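# Two robots set a cart's shelf board onto wall brackets

## Task

Take the shelf board off the cart, set it level across both wall brackets and slide it back until it meets the wall, using either robot or both. Then release it and move the robots away. The board must stay in place without any robot holding it, and no robot may tip over or be left leaning.

## Robot and tools

Robots: r1 and r2 are identical Hello Robot Stretch 3 units. Each has a two-wheel base (0.33 m long, 0.34 m wide, a passive omni wheel at the rear), a lift on a mast and a single telescoping arm that reaches out to the robot's RIGHT side. The base cannot drive sideways, so you move the gripper forward or back by driving the base. A spin in place pivots about the point between the drive wheels, 0.05 m behind the front edge. With the arm retracted and the wrist folded, the swept radius is 0.28 m, and an unfolded level wrist reaches beyond it. A loose object may occasionally get a brief push.

Frames: the base frame sits on the floor midway between the drive wheels, with x forward, y left and z up. hand_pose is reported in it, at the point where the closed fingertips meet. With all wrist joints at zero, that frame's x points up, y back along the arm toward the mast and z toward the robot's rear. The odometry frame is the base frame at the scene's start. Each robot reports only in its own frames, so judge the robots' relative positions from images, lidar_m, wrist_depth_mm and head_depth_mm.

execute_actions: "actions" is a list holding a single action, or nothing (an empty list just reports state and images). The action maps a robot name ("r1", "r2") to an object with "base", "joints" and optionally "contact_limits". All motions in it start at once. "base" takes only one of: translate_m, a relative drive in metres from the current position, -1 to 1, forward positive; or rotate_rad, a relative spin in radians, -3.2 to 3.2, positive counter-clockwise (left). "joints" holds absolute targets by name: lift_m 0 to 1.1 (arm height); arm_m 0 to 0.52 (extension); wrist_yaw_rad -1.345 to 4.42 (0 along the arm, positive toward the front, 3.0 folded over the base); wrist_pitch_rad -1.57 to 0.451 (0 level, negative tips fingers down); wrist_roll_rad -2.911 to 2.911 (0 fingers side by side); gripper_m -0.089 to 0.179 (larger is wider, and the real tip gap is smaller by about 0.007 to 0.025); head_pan_rad -3.953 to 1.73 (0 forward, positive left, -1.57 along the arm); head_tilt_rad -1.53 to 0.419 (negative down). "contact_limits" takes arm_m as a motor effort percentage, 1 to 100, at which the arm halts with contact_stop; smaller is gentler, and a very small value stops it immediately. "cameras" picks which images come back (r1_/r2_ head_camera, nav_camera, wrist_camera, or "all"); omitted or null means all, [] means none. Any out-of-range value or unknown key rejects the entire call. One action lasts 15 s at most. Anything you omit may keep pushing toward its earlier target without that being shown.

wait: seconds from 0 to 10; nothing new is commanded and the same state and images come back. zoom_image: camera name plus region [x0, y0, x1, y1] in pixels from the top-left, no larger than 504 by 504, taken from that camera's latest full image. finished_scene: pass the current scene's number; it is final and reports success, so call it only once the board rests on its own and the robots are clear.

Results: base_status and joint_status describe how each motion of the last accepted action ended: done (for the base, wheels turned the full amount even if slipping), off_target (stopped short and possibly still pushing), contact_stop, time_out or torque_fault (old target dropped). A lift or arm that hit something goes slack until commanded again; a slack lift can sag under load or keep pressing. Wrist servos can shut off for 10 s after prolonged strain. on_its_own lists uncommanded behaviour; its "held at" is a target, not a position. motor_effort is percent of maximum, positive toward larger joint values, with the peak in brackets; readings carry fixed bias and noise. Positive wheel effort drives forward. base_odometry counts wheel rotation only; turned_by_wheels and turned_by_imu give turning since the last result; base_tilt gives forward/right lean in degrees with a fixed error up to about 4. lidar_m: 12 distances in metres, 30-degree sectors starting straight ahead and going counter-clockwise (4th left, 7th behind, 10th right), in a plane 0.17 m high, range 0.15 to 12 m, "-" for nothing; it misses clear objects and its own body but sees the other robot. wrist_depth_mm (45 to 1000) and head_depth_mm (280 to 4000, image sideways) are 7x7 median depth grids from the top left.

Speed: the base is fast (0.30 m/s, 1.9 rad/s) only when lift_m is under 0.30, arm_m under 0.03 and wrist_yaw_rad over 2.54; otherwise 0.10 m/s and 0.63 rad/s.

Gripper: close below the object's width to grip; open at least 0.02 above the touching value to release. Neither reading nor done proves a grasp. Send a new value to re-squeeze.

Cautions: fold or unfold the wrist only with lift_m between 0.32 and 0.95, pitch -0.4 and roll near 0; once folded the lift may go to 0.25. With yaw below -0.4 keep pitch at -0.5 or lower. Robots must never press against each other: once bases touch, any further drive is a hard press. They move independently and travel can differ by up to 2.5 cm per metre, which strains a jointly carried board and can tip a robot. Pushing with the arm on something rigid while the gripper is above about 0.45 m, repeating a push after contact_stop, driving while holding something fixed, or snagging furniture (especially reversing) can tip a robot. If it leans, undo the last move in small steps, pull the gripper free and, if needed, lower lift_m to about 0.2. Avoid drops, slams and hard pushes. Thinking time passes in the simulation, and base commands count from the last reported position.

Each tool is called after ">>>" by a JSON object that holds its "api" and its "payload", one argument or row to a line.

## Session

I'll start by looking at the current state.

>>> {"api": "execute_actions", "payload": {
  "actions": []
}}

Scene clock: 0.00 s.
r1.base_odometry: x=+0.000 y=+0.000 heading=+0.000 (m, m, rad; r1's odometry frame)
r1.turned_by_wheels: +0.000 (rad since the last result)
r1.turned_by_imu: +0.000 (rad since the last result)
r1.base_tilt: forward=+0.7 right=+1.8 (deg)
r1.lidar_m: 1.11 1.38 1.36 1.48 2.22 6.97 4.32 3.42 2.67 1.29 1.03 1.02
r1.head_depth_mm: 1013 1007 1001 994 986 977 971 / 1088 1082 1070 1064 1051 1049 1034 / 1168 1160 1147 1144 1129 1118 1111 / 1266 1254 1240 1228 1219 1209 1197 / 1378 1366 1347 1340 1322 1310 1296 / 1512 1492 1479 1461 1445 1434 1413 / 1605 1587 1575 1563 1554 1539 1526
r1.base_status: not commanded
r1.joint_positions: lift_m=+0.569 arm_m=-0.002 wrist_yaw_rad=+3.076 wrist_pitch_rad=-0.311 wrist_roll_rad=-0.019 gripper_m=+0.037 head_pan_rad=-0.008 head_tilt_rad=-0.017
r1.joint_status: not commanded
r1.motor_effort: left_wheel=+0 right_wheel=+0 lift_m=+40 arm_m=+0 wrist_yaw_rad=+0 wrist_pitch_rad=+7 wrist_roll_rad=+0 gripper_m=+1 head_pan_rad=+0 head_tilt_rad=+3 (%)
r1.hand_pose: x=-0.0057 y=+0.0936 z=+0.6068 quat_wxyz=(+0.132, +0.695, +0.088, +0.702) (m; r1's base frame)
r1.wrist_depth_mm: - - - - - - 992 / - - - - - - - / - - - - - - - / - - - - - - - / - - - - - - - / - 970 966 953 - 923 914 / 843 823 - 808 783 771 779
r2.base_odometry: x=+0.000 y=+0.000 heading=+0.000 (m, m, rad; r2's odometry frame)
r2.turned_by_wheels: +0.000 (rad since the last result)
r2.turned_by_imu: +0.000 (rad since the last result)
r2.base_tilt: forward=+0.0 right=+0.5 (deg)
r2.lidar_m: 3.21 5.97 3.79 3.41 1.93 1.23 1.11 1.11 1.35 1.35 1.36 1.65
r2.head_depth_mm: 1896 2389 2405 2394 2427 2414 2006 / 1902 2730 3016 3009 3060 2755 1995 / 1894 2924 - - - 2901 2004 / 1894 2961 - - - 2906 1998 / 1903 2965 - - - 2888 1994 / 1902 2947 - - - 2919 2004 / 1902 2929 - - - 2894 1992
r2.base_status: not commanded
r2.joint_positions: lift_m=+0.471 arm_m=+0.000 wrist_yaw_rad=+3.046 wrist_pitch_rad=-0.467 wrist_roll_rad=+0.003 gripper_m=+0.037 head_pan_rad=+0.002 head_tilt_rad=+0.016
r2.joint_status: not commanded
r2.motor_effort: left_wheel=+1 right_wheel=+1 lift_m=+34 arm_m=+0 wrist_yaw_rad=-1 wrist_pitch_rad=+6 wrist_roll_rad=+0 gripper_m=+0 head_pan_rad=+0 head_tilt_rad=+2 (%)
r2.hand_pose: x=-0.0004 y=+0.0722 z=+0.4723 quat_wxyz=(+0.197, +0.696, +0.130, +0.678) (m; r2's base frame)
r2.wrist_depth_mm: - - - - - - - / - - - - - - - / - - - - - - - / 998 957 977 - - 998 - / 793 813 - 816 835 832 842 / 685 698 - 703 - 706 719 / 597 599 612 639 611 623 622
pictures: r1_head_camera (sideways: a quarter turn clockwise sets it upright), r1_nav_camera (sideways: a quarter turn counterclockwise sets it upright), r1_wrist_camera, r2_head_camera (sideways: a quarter turn clockwise sets it upright), r2_nav_camera (sideways: a quarter turn counterclockwise sets it upright), r2_wrist_camera
Images, in order (width x height): r1_head_camera 896x504, r1_nav_camera 672x504, r1_wrist_camera 644x364, r2_head_camera 896x504, r2_nav_camera 672x504, r2_wrist_camera 644x364.

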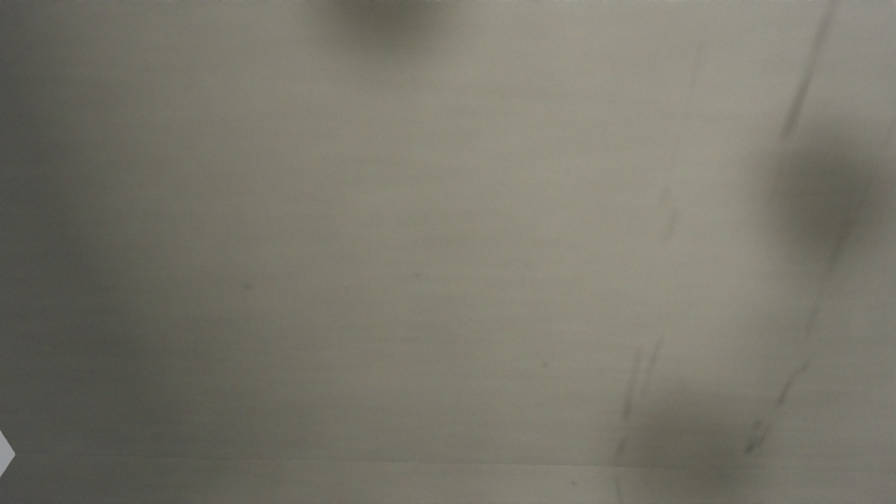

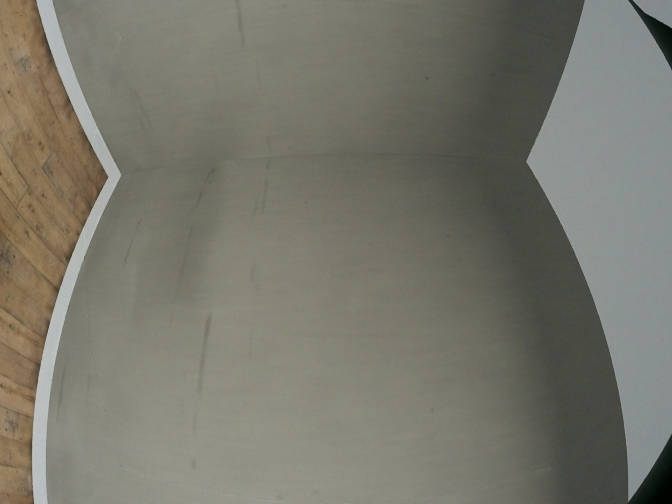

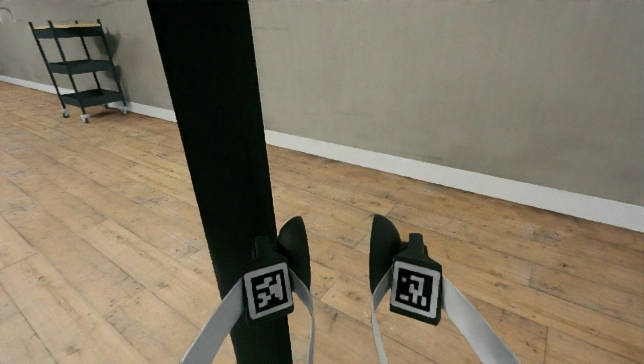

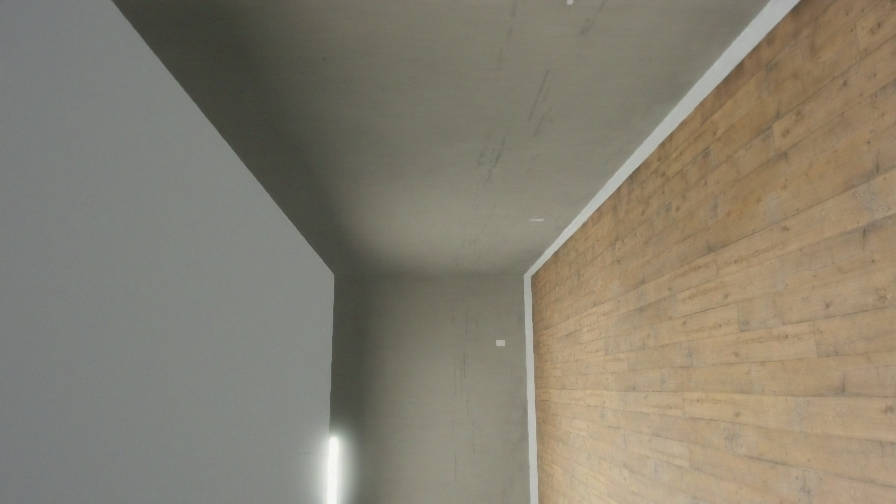

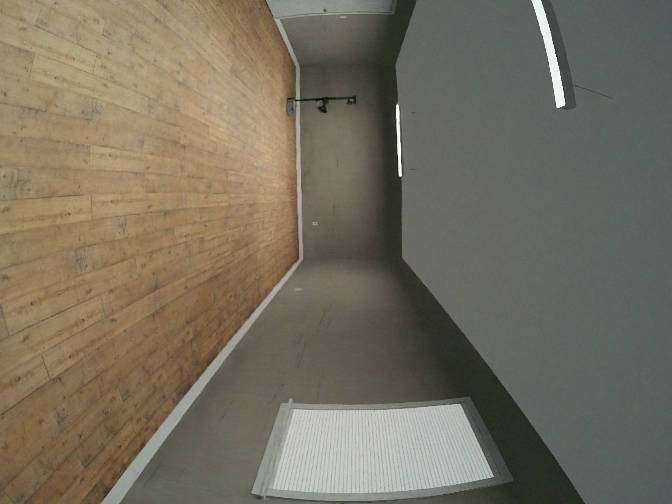

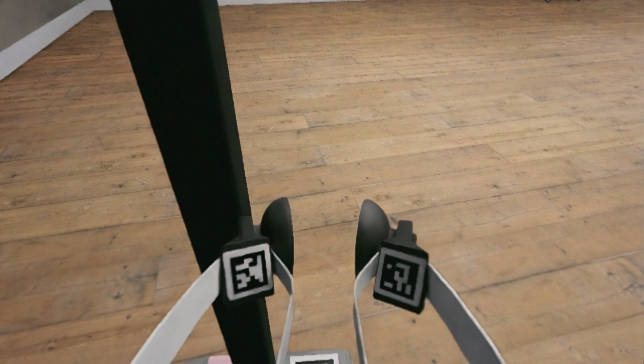

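>>> {"api": "execute_actions", "payload": {
  "actions": [
    {"r1": {"joints": {"head_pan_rad": 1.7, "head_tilt_rad": -0.3}}, "r2": {"joints": {"head_pan_rad": 1.3, "head_tilt_rad": -0.3}}}
  ],
  "cameras": ["r1_head_camera", "r1_nav_camera", "r2_head_camera", "r2_nav_camera"]
}}

Scene clock: 1.60 s.
r1.base_odometry: x=+0.000 y=+0.000 heading=+0.000 (m, m, rad; r1's odometry frame)
r1.turned_by_wheels: +0.000 (rad since the last result)
r1.turned_by_imu: +0.000 (rad since the last result)
r1.base_tilt: forward=+0.7 right=+1.8 (deg)
r1.lidar_m: 1.11 1.38 1.36 1.48 2.22 6.97 4.29 3.43 2.68 1.28 1.03 1.02
r1.head_depth_mm: 1322 1358 1402 1451 1501 1550 1581 / 1423 1468 1525 1576 1639 1702 1684 / 1552 1603 1664 1725 1805 1876 1692 / 1698 1762 1836 1911 2019 2030 1684 / 1845 1927 2010 2103 2221 2215 1680 / 2049 2154 2279 2399 2546 2229 1682 / 2334 2467 2631 2774 2804 2196 1679
r1.base_status: not commanded
r1.joint_positions: lift_m=+0.569 arm_m=-0.002 wrist_yaw_rad=+3.076 wrist_pitch_rad=-0.311 wrist_roll_rad=-0.019 gripper_m=+0.037 head_pan_rad=+1.693 head_tilt_rad=-0.296
r1.joint_status: all done
r1.motor_effort: left_wheel=+0(0) right_wheel=+0(0) lift_m=+40(41) arm_m=+0(0) wrist_yaw_rad=+0(0) wrist_pitch_rad=+7(7) wrist_roll_rad=+0(0) gripper_m=+0(0) head_pan_rad=+3(39) head_tilt_rad=-1(26) (%)
r1.hand_pose: x=-0.0057 y=+0.0936 z=+0.6068 quat_wxyz=(+0.132, +0.695, +0.088, +0.702) (m; r1's base frame)
r1.wrist_depth_mm: - - - - - - - / - - - - - - - / - - - - - - - / - - - - - - - / - - - - - - - / - 987 959 965 - 931 913 / 842 825 - 791 785 787 770
r2.base_odometry: x=+0.000 y=+0.000 heading=+0.000 (m, m, rad; r2's odometry frame)
r2.turned_by_wheels: +0.000 (rad since the last result)
r2.turned_by_imu: +0.000 (rad since the last result)
r2.base_tilt: forward=+0.0 right=+0.7 (deg)
r2.lidar_m: 3.22 5.97 3.78 3.42 1.93 1.22 1.11 1.11 1.35 1.35 1.36 1.66
r2.head_depth_mm: 3889 - - 3762 2441 1797 1416 / 3663 3922 - 3821 2455 1780 1416 / 3462 3714 - 3761 2426 1788 1411 / 3258 3464 3745 3747 2402 1776 1412 / 3131 3316 3510 3584 2415 1781 1405 / 2976 3118 3328 3443 2404 1771 1407 / 2831 2994 3150 3257 2375 1779 1401
r2.base_status: not commanded
r2.joint_positions: lift_m=+0.471 arm_m=+0.000 wrist_yaw_rad=+3.046 wrist_pitch_rad=-0.467 wrist_roll_rad=+0.003 gripper_m=+0.037 head_pan_rad=+1.293 head_tilt_rad=-0.296
r2.joint_status: all done
r2.motor_effort: left_wheel=+1(0) right_wheel=+1(1) lift_m=+34(34) arm_m=+0(0) wrist_yaw_rad=+0(0) wrist_pitch_rad=+5(6) wrist_roll_rad=+0(0) gripper_m=+0(0) head_pan_rad=+3(33) head_tilt_rad=-3(31) (%)
r2.hand_pose: x=-0.0004 y=+0.0722 z=+0.4723 quat_wxyz=(+0.197, +0.696, +0.130, +0.678) (m; r2's base frame)
r2.wrist_depth_mm: - - - - - - - / - - - - - - - / - - - - - - - / 979 958 982 964 987 997 - / 823 799 - 839 865 837 814 / 683 690 - 704 - 697 713 / 611 610 610 623 614 617 620
pictures: r1_head_camera (sideways: a quarter turn clockwise sets it upright), r1_nav_camera (sideways: a quarter turn counterclockwise sets it upright), r2_head_camera (sideways: a quarter turn clockwise sets it upright), r2_nav_camera (sideways: a quarter turn counterclockwise sets it upright)
Images, in order (width x height): r1_head_camera 896x504, r1_nav_camera 672x504, r2_head_camera 896x504, r2_nav_camera 672x504.

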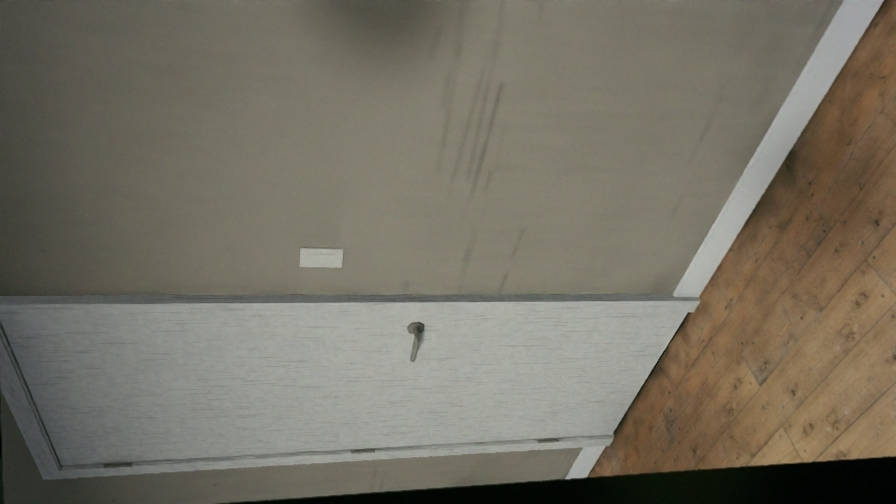

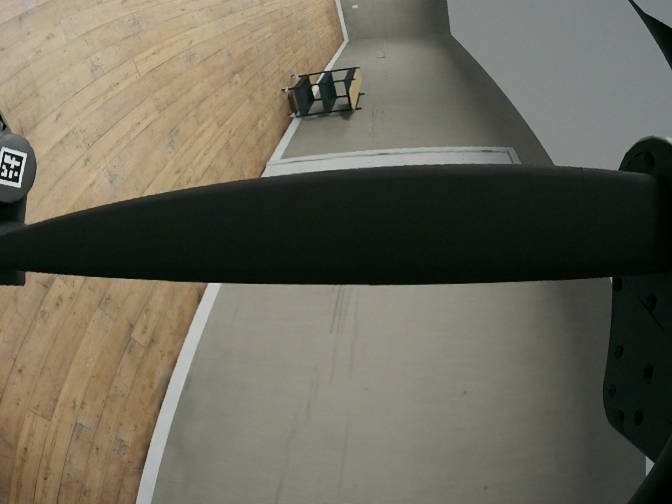

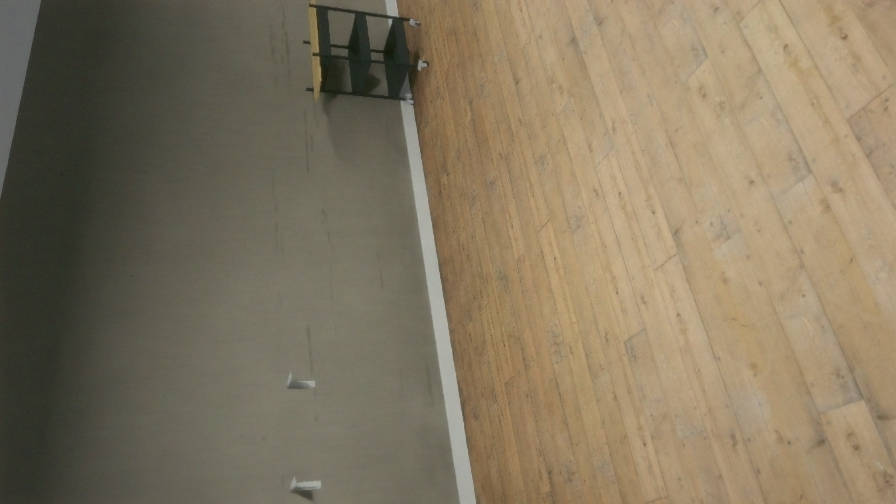

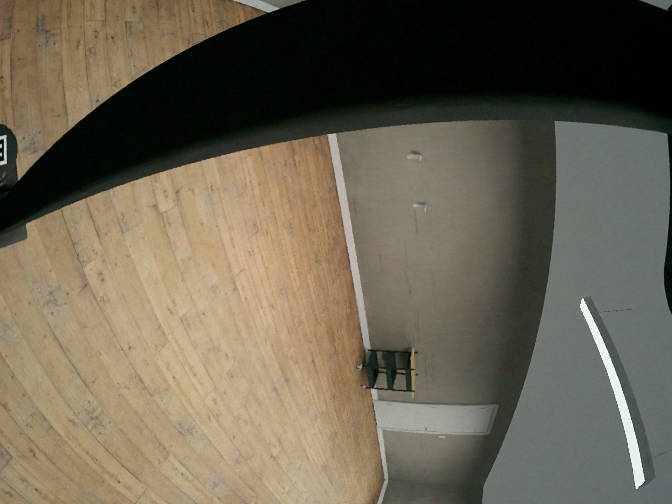

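>>> {"api": "zoom_image", "payload": {
  "camera": "r2_head_camera",
  "region": [280, 0, 460, 130]
}}

>>> {"api": "zoom_image", "payload": {
  "camera": "r2_head_camera",
  "region": [240, 340, 400, 504]
}}

>>> {"api": "zoom_image", "payload": {
  "camera": "r1_nav_camera",
  "region": [260, 40, 400, 140]
}}

Region (280, 0, 460, 130) of r2_head_camera's 896x504 image, scaled by 2.800, with more detail than that image has.

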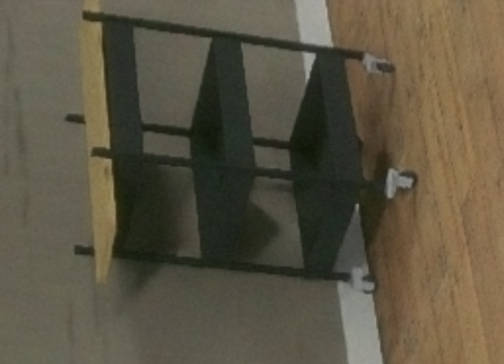

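Region (240, 340, 400, 504) of r2_head_camera's 896x504 image, scaled by 3.073, with more detail than that image has; it fills the left 492 columns of this view, and the rest is white.

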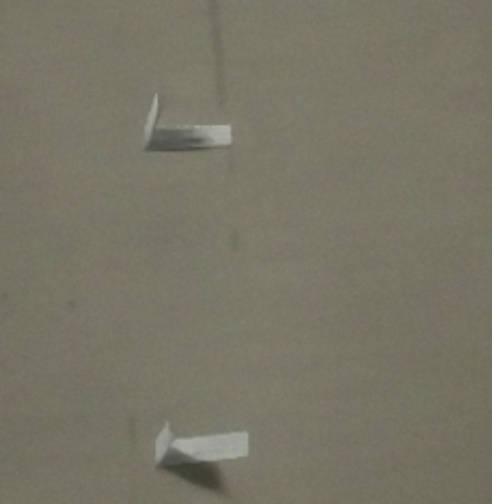

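Region (260, 40, 400, 140) of r1_nav_camera's 672x504 image, scaled by 3.600, with more detail than that image has; it fills the top 360 rows of this view, and the rest is white.

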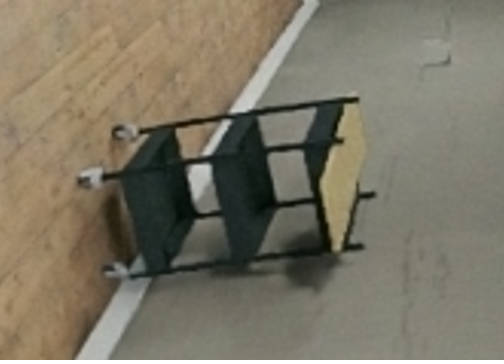

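>>> {"api": "execute_actions", "payload": {
  "actions": [
    {"r1": {"base": {"rotate_rad": 2.2}, "joints": {"lift_m": 0.26, "wrist_pitch_rad": -0.4, "head_pan_rad": 0.0, "head_tilt_rad": -0.35}}, "r2": {"base": {"rotate_rad": 0.94}, "joints": {"lift_m": 0.26, "wrist_pitch_rad": -0.4, "head_pan_rad": 0.0, "head_tilt_rad": -0.35}}}
  ],
  "cameras": ["r1_head_camera", "r1_nav_camera", "r2_head_camera", "r2_nav_camera"]
}}

Scene clock: 9.13 s.
r1.base_odometry: x=+0.000 y=+0.000 heading=+2.200 (m, m, rad; r1's odometry frame)
r1.turned_by_wheels: +2.200 (rad since the last result)
r1.turned_by_imu: +2.159 (rad since the last result)
r1.base_tilt: forward=+0.7 right=+1.8 (deg)
r1.lidar_m: 2.55 6.91 4.01 3.42 2.17 1.20 1.02 1.02 1.16 1.36 1.36 1.55
r1.head_depth_mm: 2131 2180 2230 2302 2335 2062 1607 / 2568 2660 2711 2758 2708 2079 1608 / 3230 3380 3418 3572 2892 2053 1603 / 3929 - - 3917 2864 2069 1596 / - - - - 2896 2050 1597 / - - - - 2859 2044 1594 / - - - - 2855 2037 1596
r1.base_status: done
r1.joint_positions: lift_m=+0.260 arm_m=-0.002 wrist_yaw_rad=+3.076 wrist_pitch_rad=-0.415 wrist_roll_rad=-0.019 gripper_m=+0.037 head_pan_rad=+0.007 head_tilt_rad=-0.346
r1.joint_status: all done
r1.motor_effort: left_wheel=-1(6) right_wheel=+2(10) lift_m=+36(38) arm_m=-1(0) wrist_yaw_rad=+0(0) wrist_pitch_rad=+7(6) wrist_roll_rad=+1(1) gripper_m=+0(0) head_pan_rad=-3(39) head_tilt_rad=-1(11) (%)
r1.hand_pose: x=-0.0065 y=+0.0817 z=+0.2734 quat_wxyz=(+0.168, +0.689, +0.125, +0.694) (m; r1's base frame)
r1.wrist_depth_mm: - - - - - - - / - - - - - - - / - - - 972 941 906 880 / 765 749 - 717 706 705 679 / 608 600 575 570 590 552 550 / 499 511 - - - 476 457 / 439 - - - 403 401 392
r2.base_odometry: x=+0.000 y=+0.000 heading=+0.940 (m, m, rad; r2's odometry frame)
r2.turned_by_wheels: +0.940 (rad since the last result)
r2.turned_by_imu: +0.947 (rad since the last result)
r2.base_tilt: forward=+0.2 right=+0.4 (deg)
r2.lidar_m: 4.02 3.44 2.31 1.30 1.11 1.10 1.27 1.36 1.36 1.55 2.62 6.96
r2.head_depth_mm: - - - 3356 2241 1696 1365 / - - - 3311 2232 1699 1358 / - - - 3340 2231 1686 1359 / - - - 3302 2252 1694 1353 / 3826 - - 3297 2248 1688 1354 / 3464 3708 - 3274 2228 1685 1352 / 3230 3391 3576 3264 2216 1671 1345
r2.base_status: done
r2.joint_positions: lift_m=+0.260 arm_m=+0.000 wrist_yaw_rad=+3.046 wrist_pitch_rad=-0.421 wrist_roll_rad=+0.003 gripper_m=+0.037 head_pan_rad=+0.007 head_tilt_rad=-0.346
r2.joint_status: all done
r2.motor_effort: left_wheel=-1(6) right_wheel=+2(7) lift_m=+32(31) arm_m=+0(0) wrist_yaw_rad=+0(0) wrist_pitch_rad=+9(8) wrist_roll_rad=+0(0) gripper_m=-1(0) head_pan_rad=-4(35) head_tilt_rad=-3(12) (%)
r2.hand_pose: x=+0.0002 y=+0.0783 z=+0.2721 quat_wxyz=(+0.181, +0.699, +0.114, +0.683) (m; r2's base frame)
r2.wrist_depth_mm: 900 977 - - - - - / 904 - - - - - - / 857 874 873 871 880 875 904 / 681 677 687 677 677 687 686 / 547 555 - 558 582 561 569 / 476 - - - - 474 480 / - - - - 406 409 411
pictures: r1_head_camera (sideways: a quarter turn clockwise sets it upright), r1_nav_camera (sideways: a quarter turn counterclockwise sets it upright), r2_head_camera (sideways: a quarter turn clockwise sets it upright), r2_nav_camera (sideways: a quarter turn counterclockwise sets it upright)
Images, in order (width x height): r1_head_camera 896x504, r1_nav_camera 672x504, r2_head_camera 896x504, r2_nav_camera 672x504.

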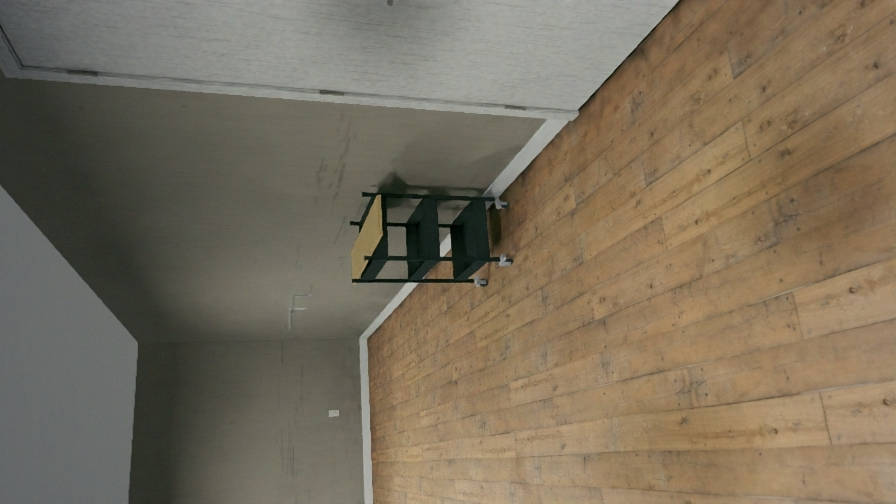

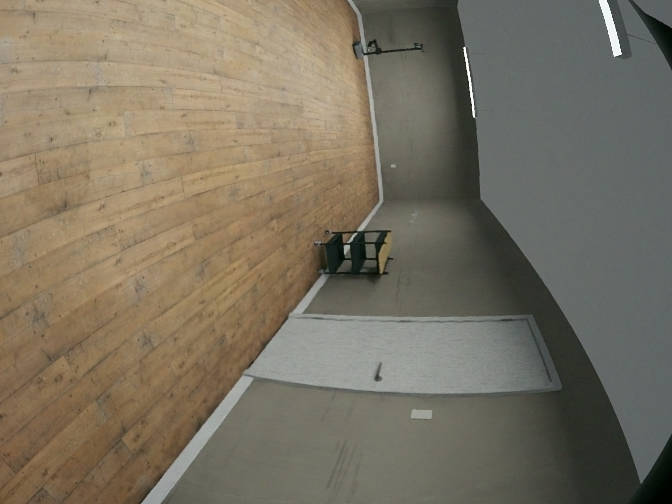

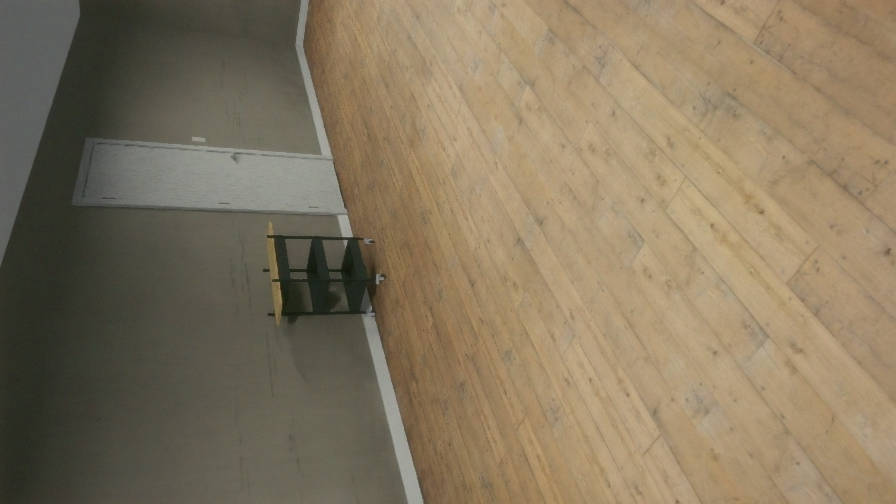

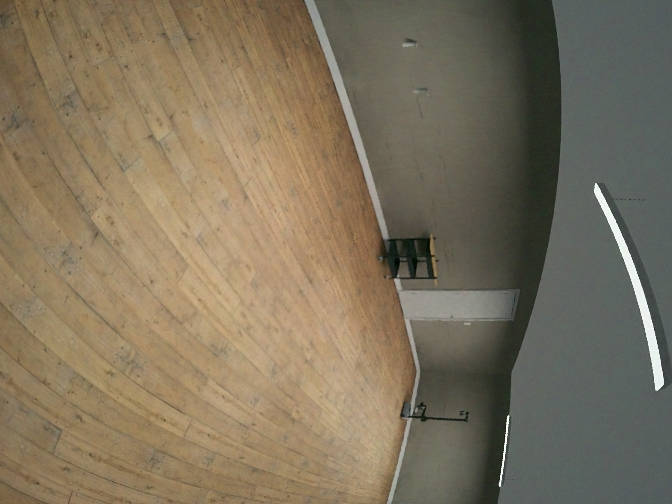

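>>> {"api": "zoom_image", "payload": {
  "camera": "r1_head_camera",
  "region": [330, 160, 530, 310]
}}

Region (330, 160, 530, 310) of r1_head_camera's 896x504 image, scaled by 2.520, with more detail than that image has; it fills the top 378 rows of this view, and the rest is white.

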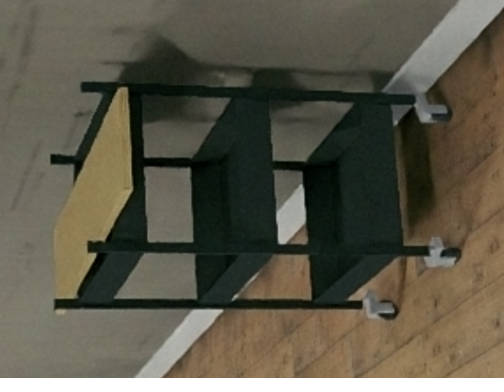

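>>> {"api": "execute_actions", "payload": {
  "actions": [
    {"r1": {"base": {"rotate_rad": 0.08}}, "r2": {"base": {"rotate_rad": 0.1}}}
  ],
  "cameras": []
}}

>>> {"api": "execute_actions", "payload": {
  "actions": [
    {"r1": {"base": {"translate_m": 1.0}}, "r2": {"base": {"translate_m": 1.0}}}
  ],
  "cameras": []
}}

>>> {"api": "execute_actions", "payload": {
  "actions": [
    {"r1": {"base": {"translate_m": 0.8}}, "r2": {"base": {"translate_m": 1.0}}}
  ],
  "cameras": ["r1_head_camera", "r2_head_camera"]
}}

Scene clock: 10.90 s.
r1.base_odometry: x=+0.000 y=+0.000 heading=+2.280 (m, m, rad; r1's odometry frame)
r1.turned_by_wheels: +0.080 (rad since the last result)
r1.turned_by_imu: +0.078 (rad since the last result)
r1.base_tilt: forward=+0.8 right=+1.7 (deg)
r1.lidar_m: 2.98 6.36 3.84 3.38 1.89 1.15 1.02 1.02 1.22 1.36 1.37 1.63
r1.head_depth_mm: 2491 2516 2521 2590 2611 2082 1620 / 3104 3130 3238 3306 2898 2068 1603 / 3822 - - 3803 2905 2056 1616 / - - - - 2876 2049 1600 / - - - - 2902 2058 1597 / - - - - 2873 2040 1589 / - - - - 2861 2046 1591
r1.base_status: done
r1.joint_positions: lift_m=+0.260 arm_m=-0.002 wrist_yaw_rad=+3.076 wrist_pitch_rad=-0.415 wrist_roll_rad=-0.019 gripper_m=+0.037 head_pan_rad=+0.007 head_tilt_rad=-0.346
r1.joint_status: not commanded
r1.motor_effort: left_wheel=-1(7) right_wheel=+2(9) lift_m=+36(36) arm_m=-1(1) wrist_yaw_rad=+0(0) wrist_pitch_rad=+7(6) wrist_roll_rad=+0(0) gripper_m=+0(0) head_pan_rad=-3(3) head_tilt_rad=-1(1) (%)
r1.hand_pose: x=-0.0065 y=+0.0817 z=+0.2734 quat_wxyz=(+0.168, +0.689, +0.125, +0.694) (m; r1's base frame)
r1.wrist_depth_mm: - - - - - - - / - - - - - - - / - - - 948 932 907 901 / 771 750 - 724 701 695 675 / 606 600 577 579 587 555 545 / 502 509 - - - 467 460 / 436 - - - 405 401 396
r2.base_odometry: x=+0.000 y=+0.000 heading=+1.040 (m, m, rad; r2's odometry frame)
r2.turned_by_wheels: +0.100 (rad since the last result)
r2.turned_by_imu: +0.100 (rad since the last result)
r2.base_tilt: forward=+0.1 right=+0.4 (deg)
r2.lidar_m: 3.80 3.42 1.97 1.23 1.11 1.11 1.34 1.35 1.36 1.64 3.16 6.10
r2.head_depth_mm: - - - 3320 2267 1697 1365 / - - - 3359 2229 1697 1359 / - - - 3306 2248 1695 1351 / 3839 - - 3313 2240 1691 1352 / 3513 3698 - 3304 2228 1681 1351 / 3276 3451 3678 3298 2216 1678 1348 / 3012 3262 3437 3297 2212 1673 1349
r2.base_status: done
r2.joint_positions: lift_m=+0.260 arm_m=+0.000 wrist_yaw_rad=+3.046 wrist_pitch_rad=-0.421 wrist_roll_rad=+0.003 gripper_m=+0.037 head_pan_rad=+0.007 head_tilt_rad=-0.346
r2.joint_status: not commanded
r2.motor_effort: left_wheel=-1(9) right_wheel=+2(6) lift_m=+32(31) arm_m=+0(0) wrist_yaw_rad=+0(0) wrist_pitch_rad=+9(8) wrist_roll_rad=+0(0) gripper_m=+0(0) head_pan_rad=-4(4) head_tilt_rad=-3(3) (%)
r2.hand_pose: x=+0.0002 y=+0.0783 z=+0.2721 quat_wxyz=(+0.181, +0.699, +0.114, +0.683) (m; r2's base frame)
r2.wrist_depth_mm: 845 936 - - - - - / 893 995 - - - - - / 849 885 891 905 890 889 911 / 666 691 690 684 687 682 696 / 548 554 - 553 581 563 557 / 474 - - - - 472 478 / - - - - 407 409 411
pictures: none
No camera images: the call's "cameras" was empty. Leave "cameras" out to get every camera's image.

Scene clock: 16.00 s.
r1.base_odometry: x=-0.651 y=+0.759 heading=+2.280 (m, m, rad; r1's odometry frame)
r1.turned_by_wheels: +0.000 (rad since the last result)
r1.turned_by_imu: +0.003 (rad since the last result)
r1.base_tilt: forward=+0.8 right=+1.7 (deg)
r1.lidar_m: 2.29 5.20 4.06 3.61 3.62 2.25 1.99 1.99 1.30 1.15 1.15 1.35
r1.head_depth_mm: 2107 2139 2161 2212 2260 2062 1605 / 2617 2664 2706 2539 2612 2064 1603 / 3399 3506 3605 2813 2741 2052 1613 / - - - - 2889 2045 1601 / - - - - 2863 2048 1600 / - - - - 2850 2047 1602 / - - - - 2871 2045 1593
r1.base_status: done
r1.joint_positions: lift_m=+0.260 arm_m=-0.002 wrist_yaw_rad=+3.076 wrist_pitch_rad=-0.415 wrist_roll_rad=-0.019 gripper_m=+0.037 head_pan_rad=+0.007 head_tilt_rad=-0.347
r1.joint_status: not commanded
r1.motor_effort: left_wheel=-2(5) right_wheel=+2(9) lift_m=+36(36) arm_m=+0(0) wrist_yaw_rad=+0(1) wrist_pitch_rad=+7(7) wrist_roll_rad=+0(1) gripper_m=+0(0) head_pan_rad=-3(3) head_tilt_rad=-1(1) (%)
r1.hand_pose: x=-0.0065 y=+0.0817 z=+0.2734 quat_wxyz=(+0.168, +0.689, +0.125, +0.694) (m; r1's base frame)
r1.wrist_depth_mm: - - - - - - - / - - - - - - - / - - - 946 941 897 891 / 767 743 - 709 699 694 671 / 608 596 576 571 583 562 535 / 498 507 - - - 464 457 / 438 - - - 405 398 399
r2.base_odometry: x=+0.506 y=+0.862 heading=+1.040 (m, m, rad; r2's odometry frame)
r2.turned_by_wheels: +0.000 (rad since the last result)
r2.turned_by_imu: +0.003 (rad since the last result)
r2.base_tilt: forward=+0.1 right=+0.4 (deg)
r2.lidar_m: 2.94 2.66 2.68 1.95 1.76 1.77 2.14 2.12 2.12 2.57 5.00 4.68
r2.head_depth_mm: - - - 3329 2237 1701 1360 / 3680 - - 3317 2248 1689 1359 / 3287 3560 3660 3345 2243 1700 1356 / 2990 3206 3452 3315 2229 1695 1355 / 2738 2910 3164 3221 2215 1684 1354 / 2536 2714 2861 2990 2215 1676 1346 / 2369 2504 2657 2786 2214 1677 1352
r2.base_status: done
r2.joint_positions: lift_m=+0.260 arm_m=+0.000 wrist_yaw_rad=+3.046 wrist_pitch_rad=-0.421 wrist_roll_rad=+0.003 gripper_m=+0.037 head_pan_rad=+0.007 head_tilt_rad=-0.346
r2.joint_status: not commanded
r2.motor_effort: left_wheel=-1(9) right_wheel=+2(7) lift_m=+31(31) arm_m=+0(0) wrist_yaw_rad=+0(1) wrist_pitch_rad=+8(8) wrist_roll_rad=+0(0) gripper_m=+0(0) head_pan_rad=-4(3) head_tilt_rad=-2(3) (%)
r2.hand_pose: x=+0.0002 y=+0.0783 z=+0.2722 quat_wxyz=(+0.181, +0.699, +0.114, +0.683) (m; r2's base frame)
r2.wrist_depth_mm: - - - - - - - / - - - - - - - / 864 875 876 889 885 890 900 / 667 672 696 683 691 684 677 / 543 549 - 565 577 564 572 / 478 - - - - 476 474 / - - - - 409 412 415
pictures: none
No camera images: the call's "cameras" was empty. Leave "cameras" out to get every camera's image.

Scene clock: 21.03 s.
r1.base_odometry: x=-1.172 y=+1.366 heading=+2.280 (m, m, rad; r1's odometry frame)
r1.turned_by_wheels: +0.000 (rad since the last result)
r1.turned_by_imu: +0.002 (rad since the last result)
r1.base_tilt: forward=+0.7 right=+1.6 (deg)
r1.lidar_m: 1.50 3.68 4.27 3.78 3.77 3.13 2.77 1.82 1.11 0.96 0.97 1.18
r1.head_depth_mm: 1798 1828 1846 1816 1721 1841 1602 / 2228 2271 2321 2130 1689 1910 1605 / 2903 2985 3102 2780 2458 1917 1606 / 3978 - - - 2860 2063 1598 / - - - - 2858 2065 1594 / - - - - 2855 2029 1593 / - - - - 2840 2041 1585
r1.base_status: done
r1.joint_positions: lift_m=+0.260 arm_m=-0.002 wrist_yaw_rad=+3.076 wrist_pitch_rad=-0.415 wrist_roll_rad=-0.019 gripper_m=+0.037 head_pan_rad=+0.007 head_tilt_rad=-0.347
r1.joint_status: not commanded
r1.motor_effort: left_wheel=-1(5) right_wheel=+2(9) lift_m=+36(36) arm_m=+0(1) wrist_yaw_rad=+1(0) wrist_pitch_rad=+7(6) wrist_roll_rad=+1(1) gripper_m=+0(0) head_pan_rad=-3(3) head_tilt_rad=-1(1) (%)
r1.hand_pose: x=-0.0065 y=+0.0817 z=+0.2734 quat_wxyz=(+0.168, +0.689, +0.125, +0.694) (m; r1's base frame)
r1.wrist_depth_mm: - - - - - - - / - - - - - - - / - - - 957 918 907 897 / 762 753 - 719 702 686 673 / 603 596 573 572 579 561 545 / 497 505 - - - 464 460 / 438 - - - 404 400 395
r2.base_odometry: x=+1.013 y=+1.725 heading=+1.040 (m, m, rad; r2's odometry frame)
r2.turned_by_wheels: +0.000 (rad since the last result)
r2.turned_by_imu: +0.003 (rad since the last result)
r2.base_tilt: forward=+0.2 right=+0.6 (deg)
r2.lidar_m: 2.10 1.89 1.90 2.31 2.40 2.42 2.94 2.88 2.89 3.53 6.38 2.62
r2.head_depth_mm: 2850 3151 3538 3324 2256 1701 1365 / 2566 2836 3051 2942 2228 1690 1362 / 2340 2511 2637 2745 2240 1688 1357 / 2120 2282 2450 2668 2242 1688 1353 / 1940 2078 2234 2411 2228 1680 1347 / 1806 1912 2050 2196 2210 1681 1346 / 1678 1774 1895 2010 2095 1674 1349
r2.base_status: done
r2.joint_positions: lift_m=+0.260 arm_m=+0.000 wrist_yaw_rad=+3.046 wrist_pitch_rad=-0.421 wrist_roll_rad=+0.003 gripper_m=+0.037 head_pan_rad=+0.007 head_tilt_rad=-0.347
r2.joint_status: not commanded
r2.motor_effort: left_wheel=-1(8) right_wheel=+2(7) lift_m=+32(31) arm_m=+0(0) wrist_yaw_rad=+0(0) wrist_pitch_rad=+8(8) wrist_roll_rad=+0(0) gripper_m=+0(0) head_pan_rad=-4(4) head_tilt_rad=-3(3) (%)
r2.hand_pose: x=+0.0002 y=+0.0784 z=+0.2722 quat_wxyz=(+0.181, +0.699, +0.114, +0.683) (m; r2's base frame)
r2.wrist_depth_mm: - - - - - - - / - - - - - - - / 877 863 880 873 889 902 896 / 667 674 689 680 686 688 702 / 555 552 - 556 576 568 553 / 480 - - - - 471 475 / - - - - 414 412 410
pictures: r1_head_camera (sideways: a quarter turn clockwise sets it upright), r2_head_camera (sideways: a quarter turn clockwise sets it upright)
Images, in order (width x height): r1_head_camera 896x504, r2_head_camera 896x504.

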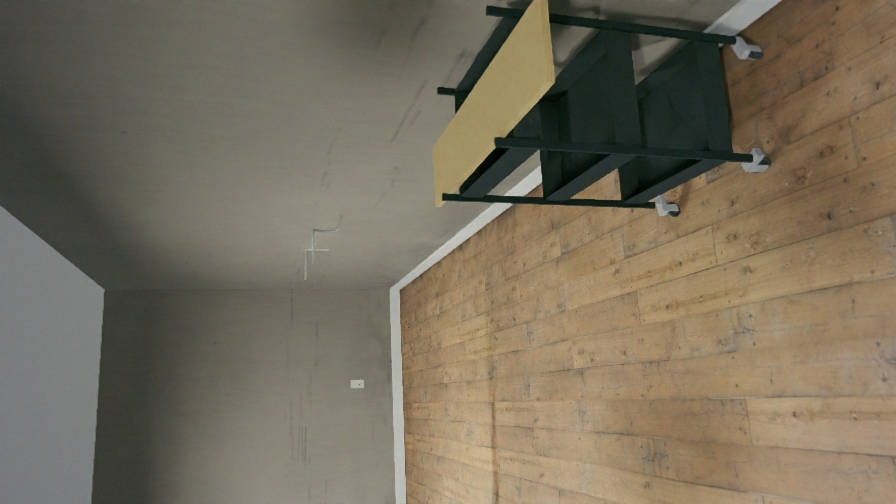

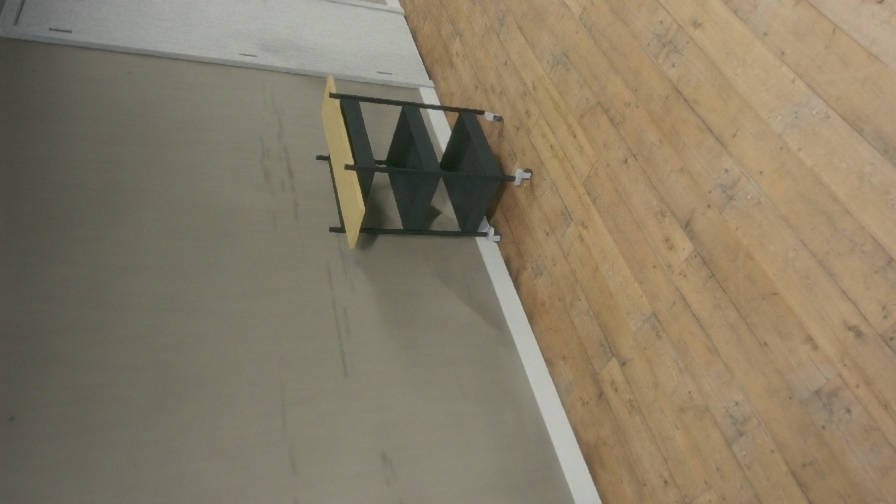

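>>> {"api": "execute_actions", "payload": {
  "actions": [
    {"r1": {"base": {"translate_m": 0.6}}, "r2": {"base": {"translate_m": 1.0}}}
  ],
  "cameras": []
}}

>>> {"api": "execute_actions", "payload": {
  "actions": [
    {"r1": {"base": {"rotate_rad": 0.19}, "joints": {"lift_m": 0.6, "wrist_pitch_rad": -0.4, "head_pan_rad": -0.5, "head_tilt_rad": -0.5}}, "r2": {"base": {"translate_m": 0.43}}}
  ],
  "cameras": ["r1_head_camera", "r2_head_camera"]
}}

Scene clock: 28.50 s.
r1.base_odometry: x=-1.562 y=+1.822 heading=+2.280 (m, m, rad; r1's odometry frame)
r1.turned_by_wheels: +0.000 (rad since the last result)
r1.turned_by_imu: +0.002 (rad since the last result)
r1.base_tilt: forward=+0.8 right=+1.6 (deg)
r1.lidar_m: 0.99 2.35 4.39 3.91 3.92 3.82 3.35 1.58 0.95 0.83 0.86 0.92
r1.head_depth_mm: 1568 1597 1614 1644 1233 1007 1232 / 1953 1985 2019 2047 1271 1278 1274 / 2574 2621 2734 2763 2590 1829 1535 / 3634 3852 - - 2887 2056 1596 / - - - - 2856 2054 1593 / - - - - 2862 2048 1594 / - - - - 2488 2027 1593
r1.base_status: done
r1.joint_positions: lift_m=+0.260 arm_m=-0.002 wrist_yaw_rad=+3.076 wrist_pitch_rad=-0.415 wrist_roll_rad=-0.019 gripper_m=+0.037 head_pan_rad=+0.007 head_tilt_rad=-0.347
r1.joint_status: not commanded
r1.motor_effort: left_wheel=-1(5) right_wheel=+2(11) lift_m=+37(36) arm_m=+0(1) wrist_yaw_rad=+1(1) wrist_pitch_rad=+7(7) wrist_roll_rad=+1(1) gripper_m=+1(0) head_pan_rad=-3(4) head_tilt_rad=-1(2) (%)
r1.hand_pose: x=-0.0065 y=+0.0817 z=+0.2734 quat_wxyz=(+0.168, +0.689, +0.125, +0.694) (m; r1's base frame)
r1.wrist_depth_mm: - - - - - - - / - - - - - - - / - - - 943 948 900 876 / 772 749 - 720 706 682 677 / 603 594 585 576 587 555 548 / 499 506 - - - 462 460 / 438 - - - 404 400 393
r2.base_odometry: x=+1.519 y=+2.587 heading=+1.040 (m, m, rad; r2's odometry frame)
r2.turned_by_wheels: +0.000 (rad since the last result)
r2.turned_by_imu: +0.004 (rad since the last result)
r2.base_tilt: forward=+0.1 right=+0.4 (deg)
r2.lidar_m: 1.25 1.13 1.14 1.38 2.67 3.08 3.74 3.66 3.66 4.47 2.39 1.32
r2.head_depth_mm: 1699 1880 2108 1683 1855 1699 1355 / 1515 1656 1827 1553 1771 1629 1353 / 1370 1487 1620 1635 1773 1686 1356 / 1251 1350 1451 1577 1739 1684 1353 / 1146 1231 1318 1432 1543 1617 1354 / 1060 1128 1207 1299 1396 1516 1348 / 988 1044 1113 1186 1268 1365 1344
r2.base_status: done
r2.joint_positions: lift_m=+0.260 arm_m=+0.000 wrist_yaw_rad=+3.046 wrist_pitch_rad=-0.420 wrist_roll_rad=+0.003 gripper_m=+0.037 head_pan_rad=+0.007 head_tilt_rad=-0.347
r2.joint_status: not commanded
r2.motor_effort: left_wheel=-1(8) right_wheel=+2(7) lift_m=+32(32) arm_m=+1(1) wrist_yaw_rad=+0(0) wrist_pitch_rad=+8(8) wrist_roll_rad=+0(0) gripper_m=+0(0) head_pan_rad=-4(4) head_tilt_rad=-2(2) (%)
r2.hand_pose: x=+0.0002 y=+0.0784 z=+0.2722 quat_wxyz=(+0.181, +0.699, +0.114, +0.683) (m; r2's base frame)
r2.wrist_depth_mm: - - - - - - 905 / - - - - - - 931 / 881 848 876 889 889 905 904 / 664 675 713 686 687 690 682 / 546 554 - 560 585 558 571 / 477 - - - - 468 479 / - - - - 411 413 412
pictures: none
No camera images: the call's "cameras" was empty. Leave "cameras" out to get every camera's image.

Scene clock: 32.43 s.
r1.base_odometry: x=-1.562 y=+1.822 heading=+2.470 (m, m, rad; r1's odometry frame)
r1.turned_by_wheels: +0.190 (rad since the last result)
r1.turned_by_imu: +0.186 (rad since the last result)
r1.base_tilt: forward=+0.8 right=+1.8 (deg)
r1.lidar_m: 2.05 5.59 4.06 3.91 4.03 3.50 3.35 1.20 0.88 0.83 0.89 0.91
r1.head_depth_mm: 990 1036 1089 1144 1188 1275 1320 / 1114 1169 1236 1287 1088 1439 1413 / 1274 1348 1427 1432 1032 1481 1401 / 1478 1588 1712 1334 1105 1329 1333 / 1768 1927 2114 1410 1518 1585 1397 / 2203 2453 2744 2867 2136 1716 1403 / 2925 3364 3948 3130 2226 1713 1401
r1.base_status: done
r1.joint_positions: lift_m=+0.600 arm_m=-0.002 wrist_yaw_rad=+3.076 wrist_pitch_rad=-0.416 wrist_roll_rad=-0.019 gripper_m=+0.037 head_pan_rad=-0.493 head_tilt_rad=-0.494
r1.joint_status: all done
r1.motor_effort: left_wheel=-1(7) right_wheel=+2(10) lift_m=+45(47) arm_m=-1(0) wrist_yaw_rad=+0(0) wrist_pitch_rad=+7(7) wrist_roll_rad=+1(0) gripper_m=+0(0) head_pan_rad=-4(32) head_tilt_rad=-2(19) (%)
r1.hand_pose: x=-0.0065 y=+0.0816 z=+0.6131 quat_wxyz=(+0.168, +0.689, +0.125, +0.694) (m; r1's base frame)
r1.wrist_depth_mm: - - - - - - - / - - - - - - - / - - - - - - - / - - - - - - - / - - - - - - - / 948 921 897 892 - 853 880 / 786 785 766 778 734 748 735
r2.base_odometry: x=+1.737 y=+2.958 heading=+1.040 (m, m, rad; r2's odometry frame)
r2.turned_by_wheels: +0.000 (rad since the last result)
r2.turned_by_imu: +0.002 (rad since the last result)
r2.base_tilt: forward=+0.3 right=+0.5 (deg)
r2.lidar_m: 0.89 0.80 0.81 0.98 1.90 3.35 4.10 3.98 4.00 4.88 2.05 0.91
r2.head_depth_mm: 1192 1312 1468 1510 1017 1227 1295 / 1062 1166 1280 1386 1015 1321 1290 / 956 1038 1130 1238 1245 1415 1356 / 875 940 1022 1112 1215 1353 1350 / 801 857 921 997 1087 1188 1280 / 741 789 844 905 977 1060 1163 / 690 731 778 829 888 959 1040
r2.base_status: done
r2.joint_positions: lift_m=+0.260 arm_m=+0.000 wrist_yaw_rad=+3.046 wrist_pitch_rad=-0.420 wrist_roll_rad=+0.003 gripper_m=+0.037 head_pan_rad=+0.007 head_tilt_rad=-0.347
r2.joint_status: not commanded
r2.motor_effort: left_wheel=-1(8) right_wheel=+2(9) lift_m=+32(31) arm_m=+0(0) wrist_yaw_rad=+0(0) wrist_pitch_rad=+8(8) wrist_roll_rad=+0(0) gripper_m=+0(0) head_pan_rad=-3(3) head_tilt_rad=-2(2) (%)
r2.hand_pose: x=+0.0002 y=+0.0784 z=+0.2722 quat_wxyz=(+0.181, +0.699, +0.114, +0.683) (m; r2's base frame)
r2.wrist_depth_mm: - - - - 895 731 619 / - - - - 951 765 657 / 867 867 871 869 884 803 690 / 675 666 698 683 687 698 663 / 544 557 - 549 571 567 563 / 479 - - - - 478 479 / - - - - 408 410 412
pictures: r1_head_camera (sideways: a quarter turn clockwise sets it upright), r2_head_camera (sideways: a quarter turn clockwise sets it upright)
Images, in order (width x height): r1_head_camera 896x504, r2_head_camera 896x504.

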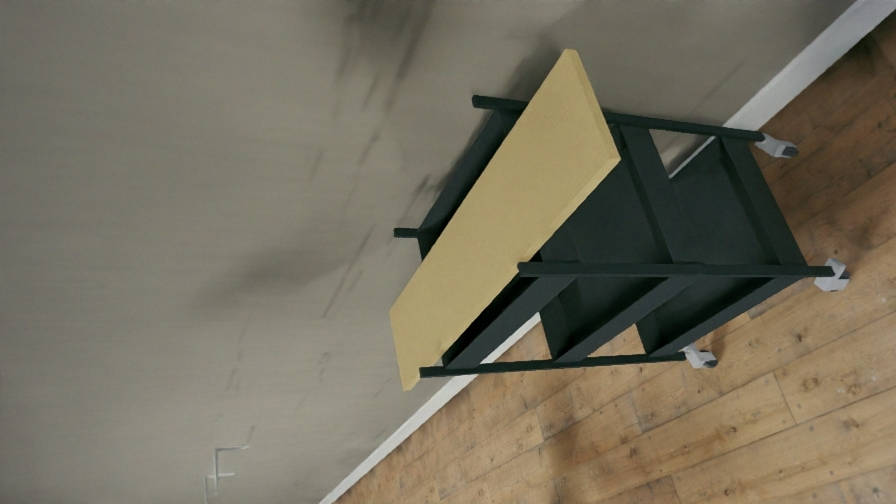

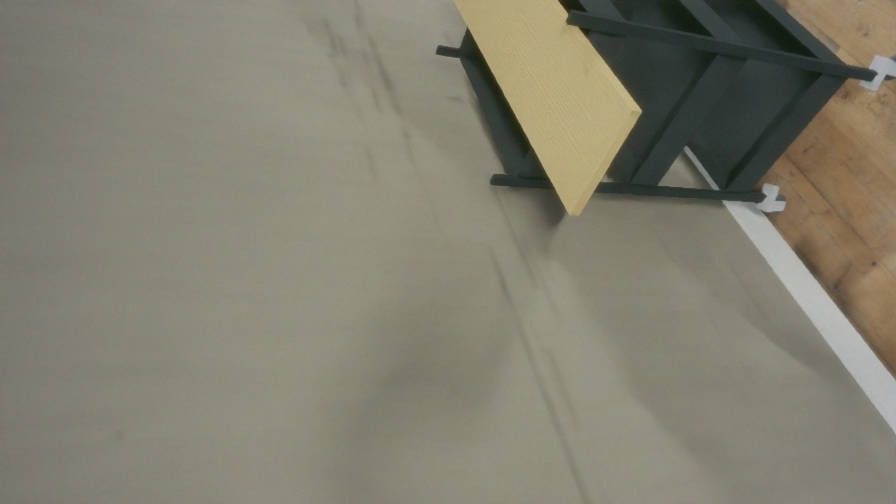

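>>> {"api": "execute_actions", "payload": {
  "actions": [
    {"r1": {"joints": {"wrist_yaw_rad": 0.0, "head_pan_rad": -0.9, "head_tilt_rad": -0.6}}, "r2": {"base": {"rotate_rad": 2.3}, "joints": {"head_pan_rad": -1.9, "head_tilt_rad": -0.6}}}
  ],
  "cameras": ["r1_head_camera", "r2_head_camera", "r1_wrist_camera"]
}}

Scene clock: 36.07 s.
r1.base_odometry: x=-1.562 y=+1.822 heading=+2.470 (m, m, rad; r1's odometry frame)
r1.turned_by_wheels: +0.000 (rad since the last result)
r1.turned_by_imu: +0.000 (rad since the last result)
r1.base_tilt: forward=+0.8 right=+1.7 (deg)
r1.lidar_m: 2.00 5.60 4.07 3.91 4.01 3.50 3.35 1.20 0.88 0.83 0.88 0.92
r1.head_depth_mm: 746 798 863 932 1023 1126 1238 / 790 850 924 1009 1112 1231 1292 / 841 915 995 1096 1222 1360 1314 / 904 984 1080 1196 1348 1485 1309 / 973 1069 1186 1252 1470 1531 1315 / 1053 1166 1297 1086 1387 1481 1310 / 1152 1283 1434 1084 1301 1406 1304
r1.base_status: not commanded
r1.joint_positions: lift_m=+0.600 arm_m=-0.002 wrist_yaw_rad=+0.002 wrist_pitch_rad=-0.416 wrist_roll_rad=-0.019 gripper_m=+0.037 head_pan_rad=-0.893 head_tilt_rad=-0.592
r1.joint_status: all done
r1.motor_effort: left_wheel=-1(1) right_wheel=+2(1) lift_m=+44(44) arm_m=+0(1) wrist_yaw_rad=-2(2) wrist_pitch_rad=+7(7) wrist_roll_rad=+1(1) gripper_m=+0(0) head_pan_rad=-4(28) head_tilt_rad=-5(14) (%)
r1.hand_pose: x=-0.0210 y=-0.3673 z=+0.6131 quat_wxyz=(+0.699, +0.148, -0.685, -0.144) (m; r1's base frame)
r1.wrist_depth_mm: 548 549 553 535 533 532 529 / 601 604 598 581 577 581 577 / 661 653 662 640 636 635 634 / 734 723 715 714 701 709 687 / 822 814 813 784 758 794 783 / 903 869 878 866 - 838 851 / 799 795 777 762 756 735 746
r2.base_odometry: x=+1.737 y=+2.958 heading=-2.944 (m, m, rad; r2's odometry frame)
r2.turned_by_wheels: +2.300 (rad since the last result)
r2.turned_by_imu: +2.302 (rad since the last result)
r2.base_tilt: forward=+0.1 right=+0.3 (deg)
r2.lidar_m: 3.32 3.47 4.13 3.97 4.14 5.62 2.06 0.91 0.83 0.80 0.84 1.16
r2.head_depth_mm: 764 867 1003 1188 1414 1391 1182 / 735 832 956 1121 1354 1388 1180 / 710 796 911 1061 1274 1386 1178 / 684 766 870 1007 1195 1347 1172 / 661 737 834 956 1125 1310 1167 / 640 712 801 913 1067 1274 1167 / 620 687 769 873 1013 1196 1167
r2.base_status: done
r2.joint_positions: lift_m=+0.260 arm_m=+0.000 wrist_yaw_rad=+3.046 wrist_pitch_rad=-0.420 wrist_roll_rad=+0.003 gripper_m=+0.037 head_pan_rad=-1.893 head_tilt_rad=-0.593
r2.joint_status: all done
r2.motor_effort: left_wheel=-1(10) right_wheel=+2(9) lift_m=+32(31) arm_m=+0(1) wrist_yaw_rad=-1(0) wrist_pitch_rad=+8(8) wrist_roll_rad=+0(0) gripper_m=+0(0) head_pan_rad=-4(35) head_tilt_rad=-5(32) (%)
r2.hand_pose: x=+0.0002 y=+0.0783 z=+0.2722 quat_wxyz=(+0.181, +0.699, +0.114, +0.683) (m; r2's base frame)
r2.wrist_depth_mm: - - - - - - - / - - - - - - - / 848 860 886 891 899 925 893 / 663 673 693 684 688 688 702 / 551 550 - 561 582 568 562 / 484 - - - - 472 478 / - - - - 408 411 412
pictures: r1_head_camera (sideways: a quarter turn clockwise sets it upright), r1_wrist_camera, r2_head_camera (sideways: a quarter turn clockwise sets it upright)
Images, in order (width x height): r1_head_camera 896x504, r1_wrist_camera 644x364, r2_head_camera 896x504.

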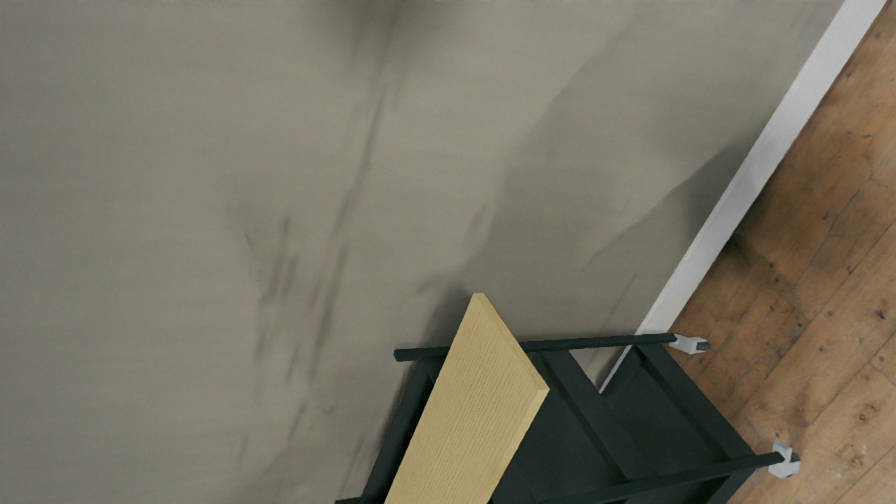

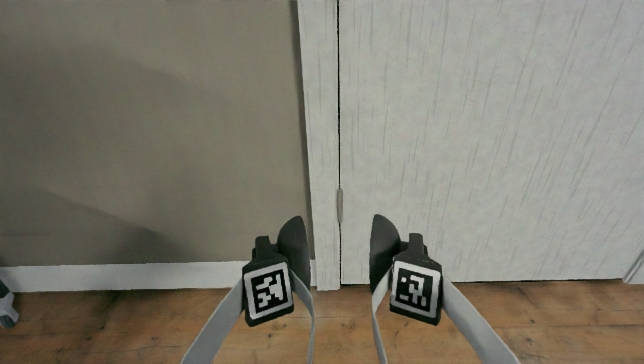

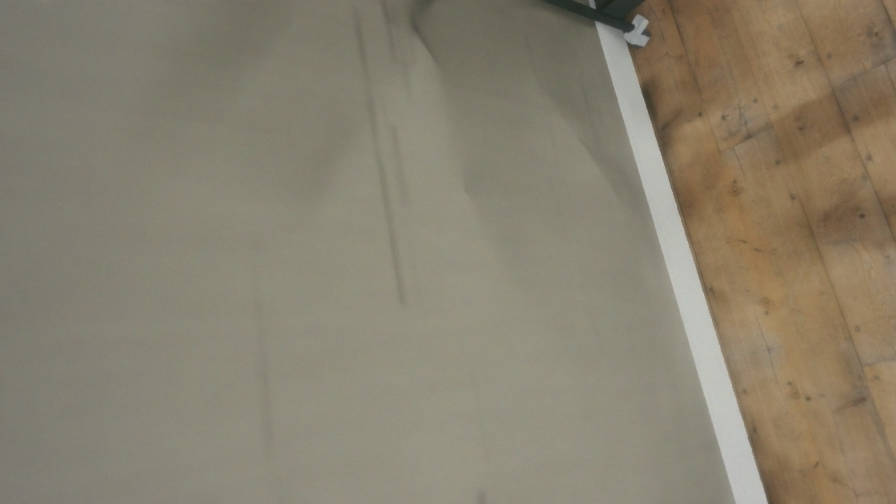

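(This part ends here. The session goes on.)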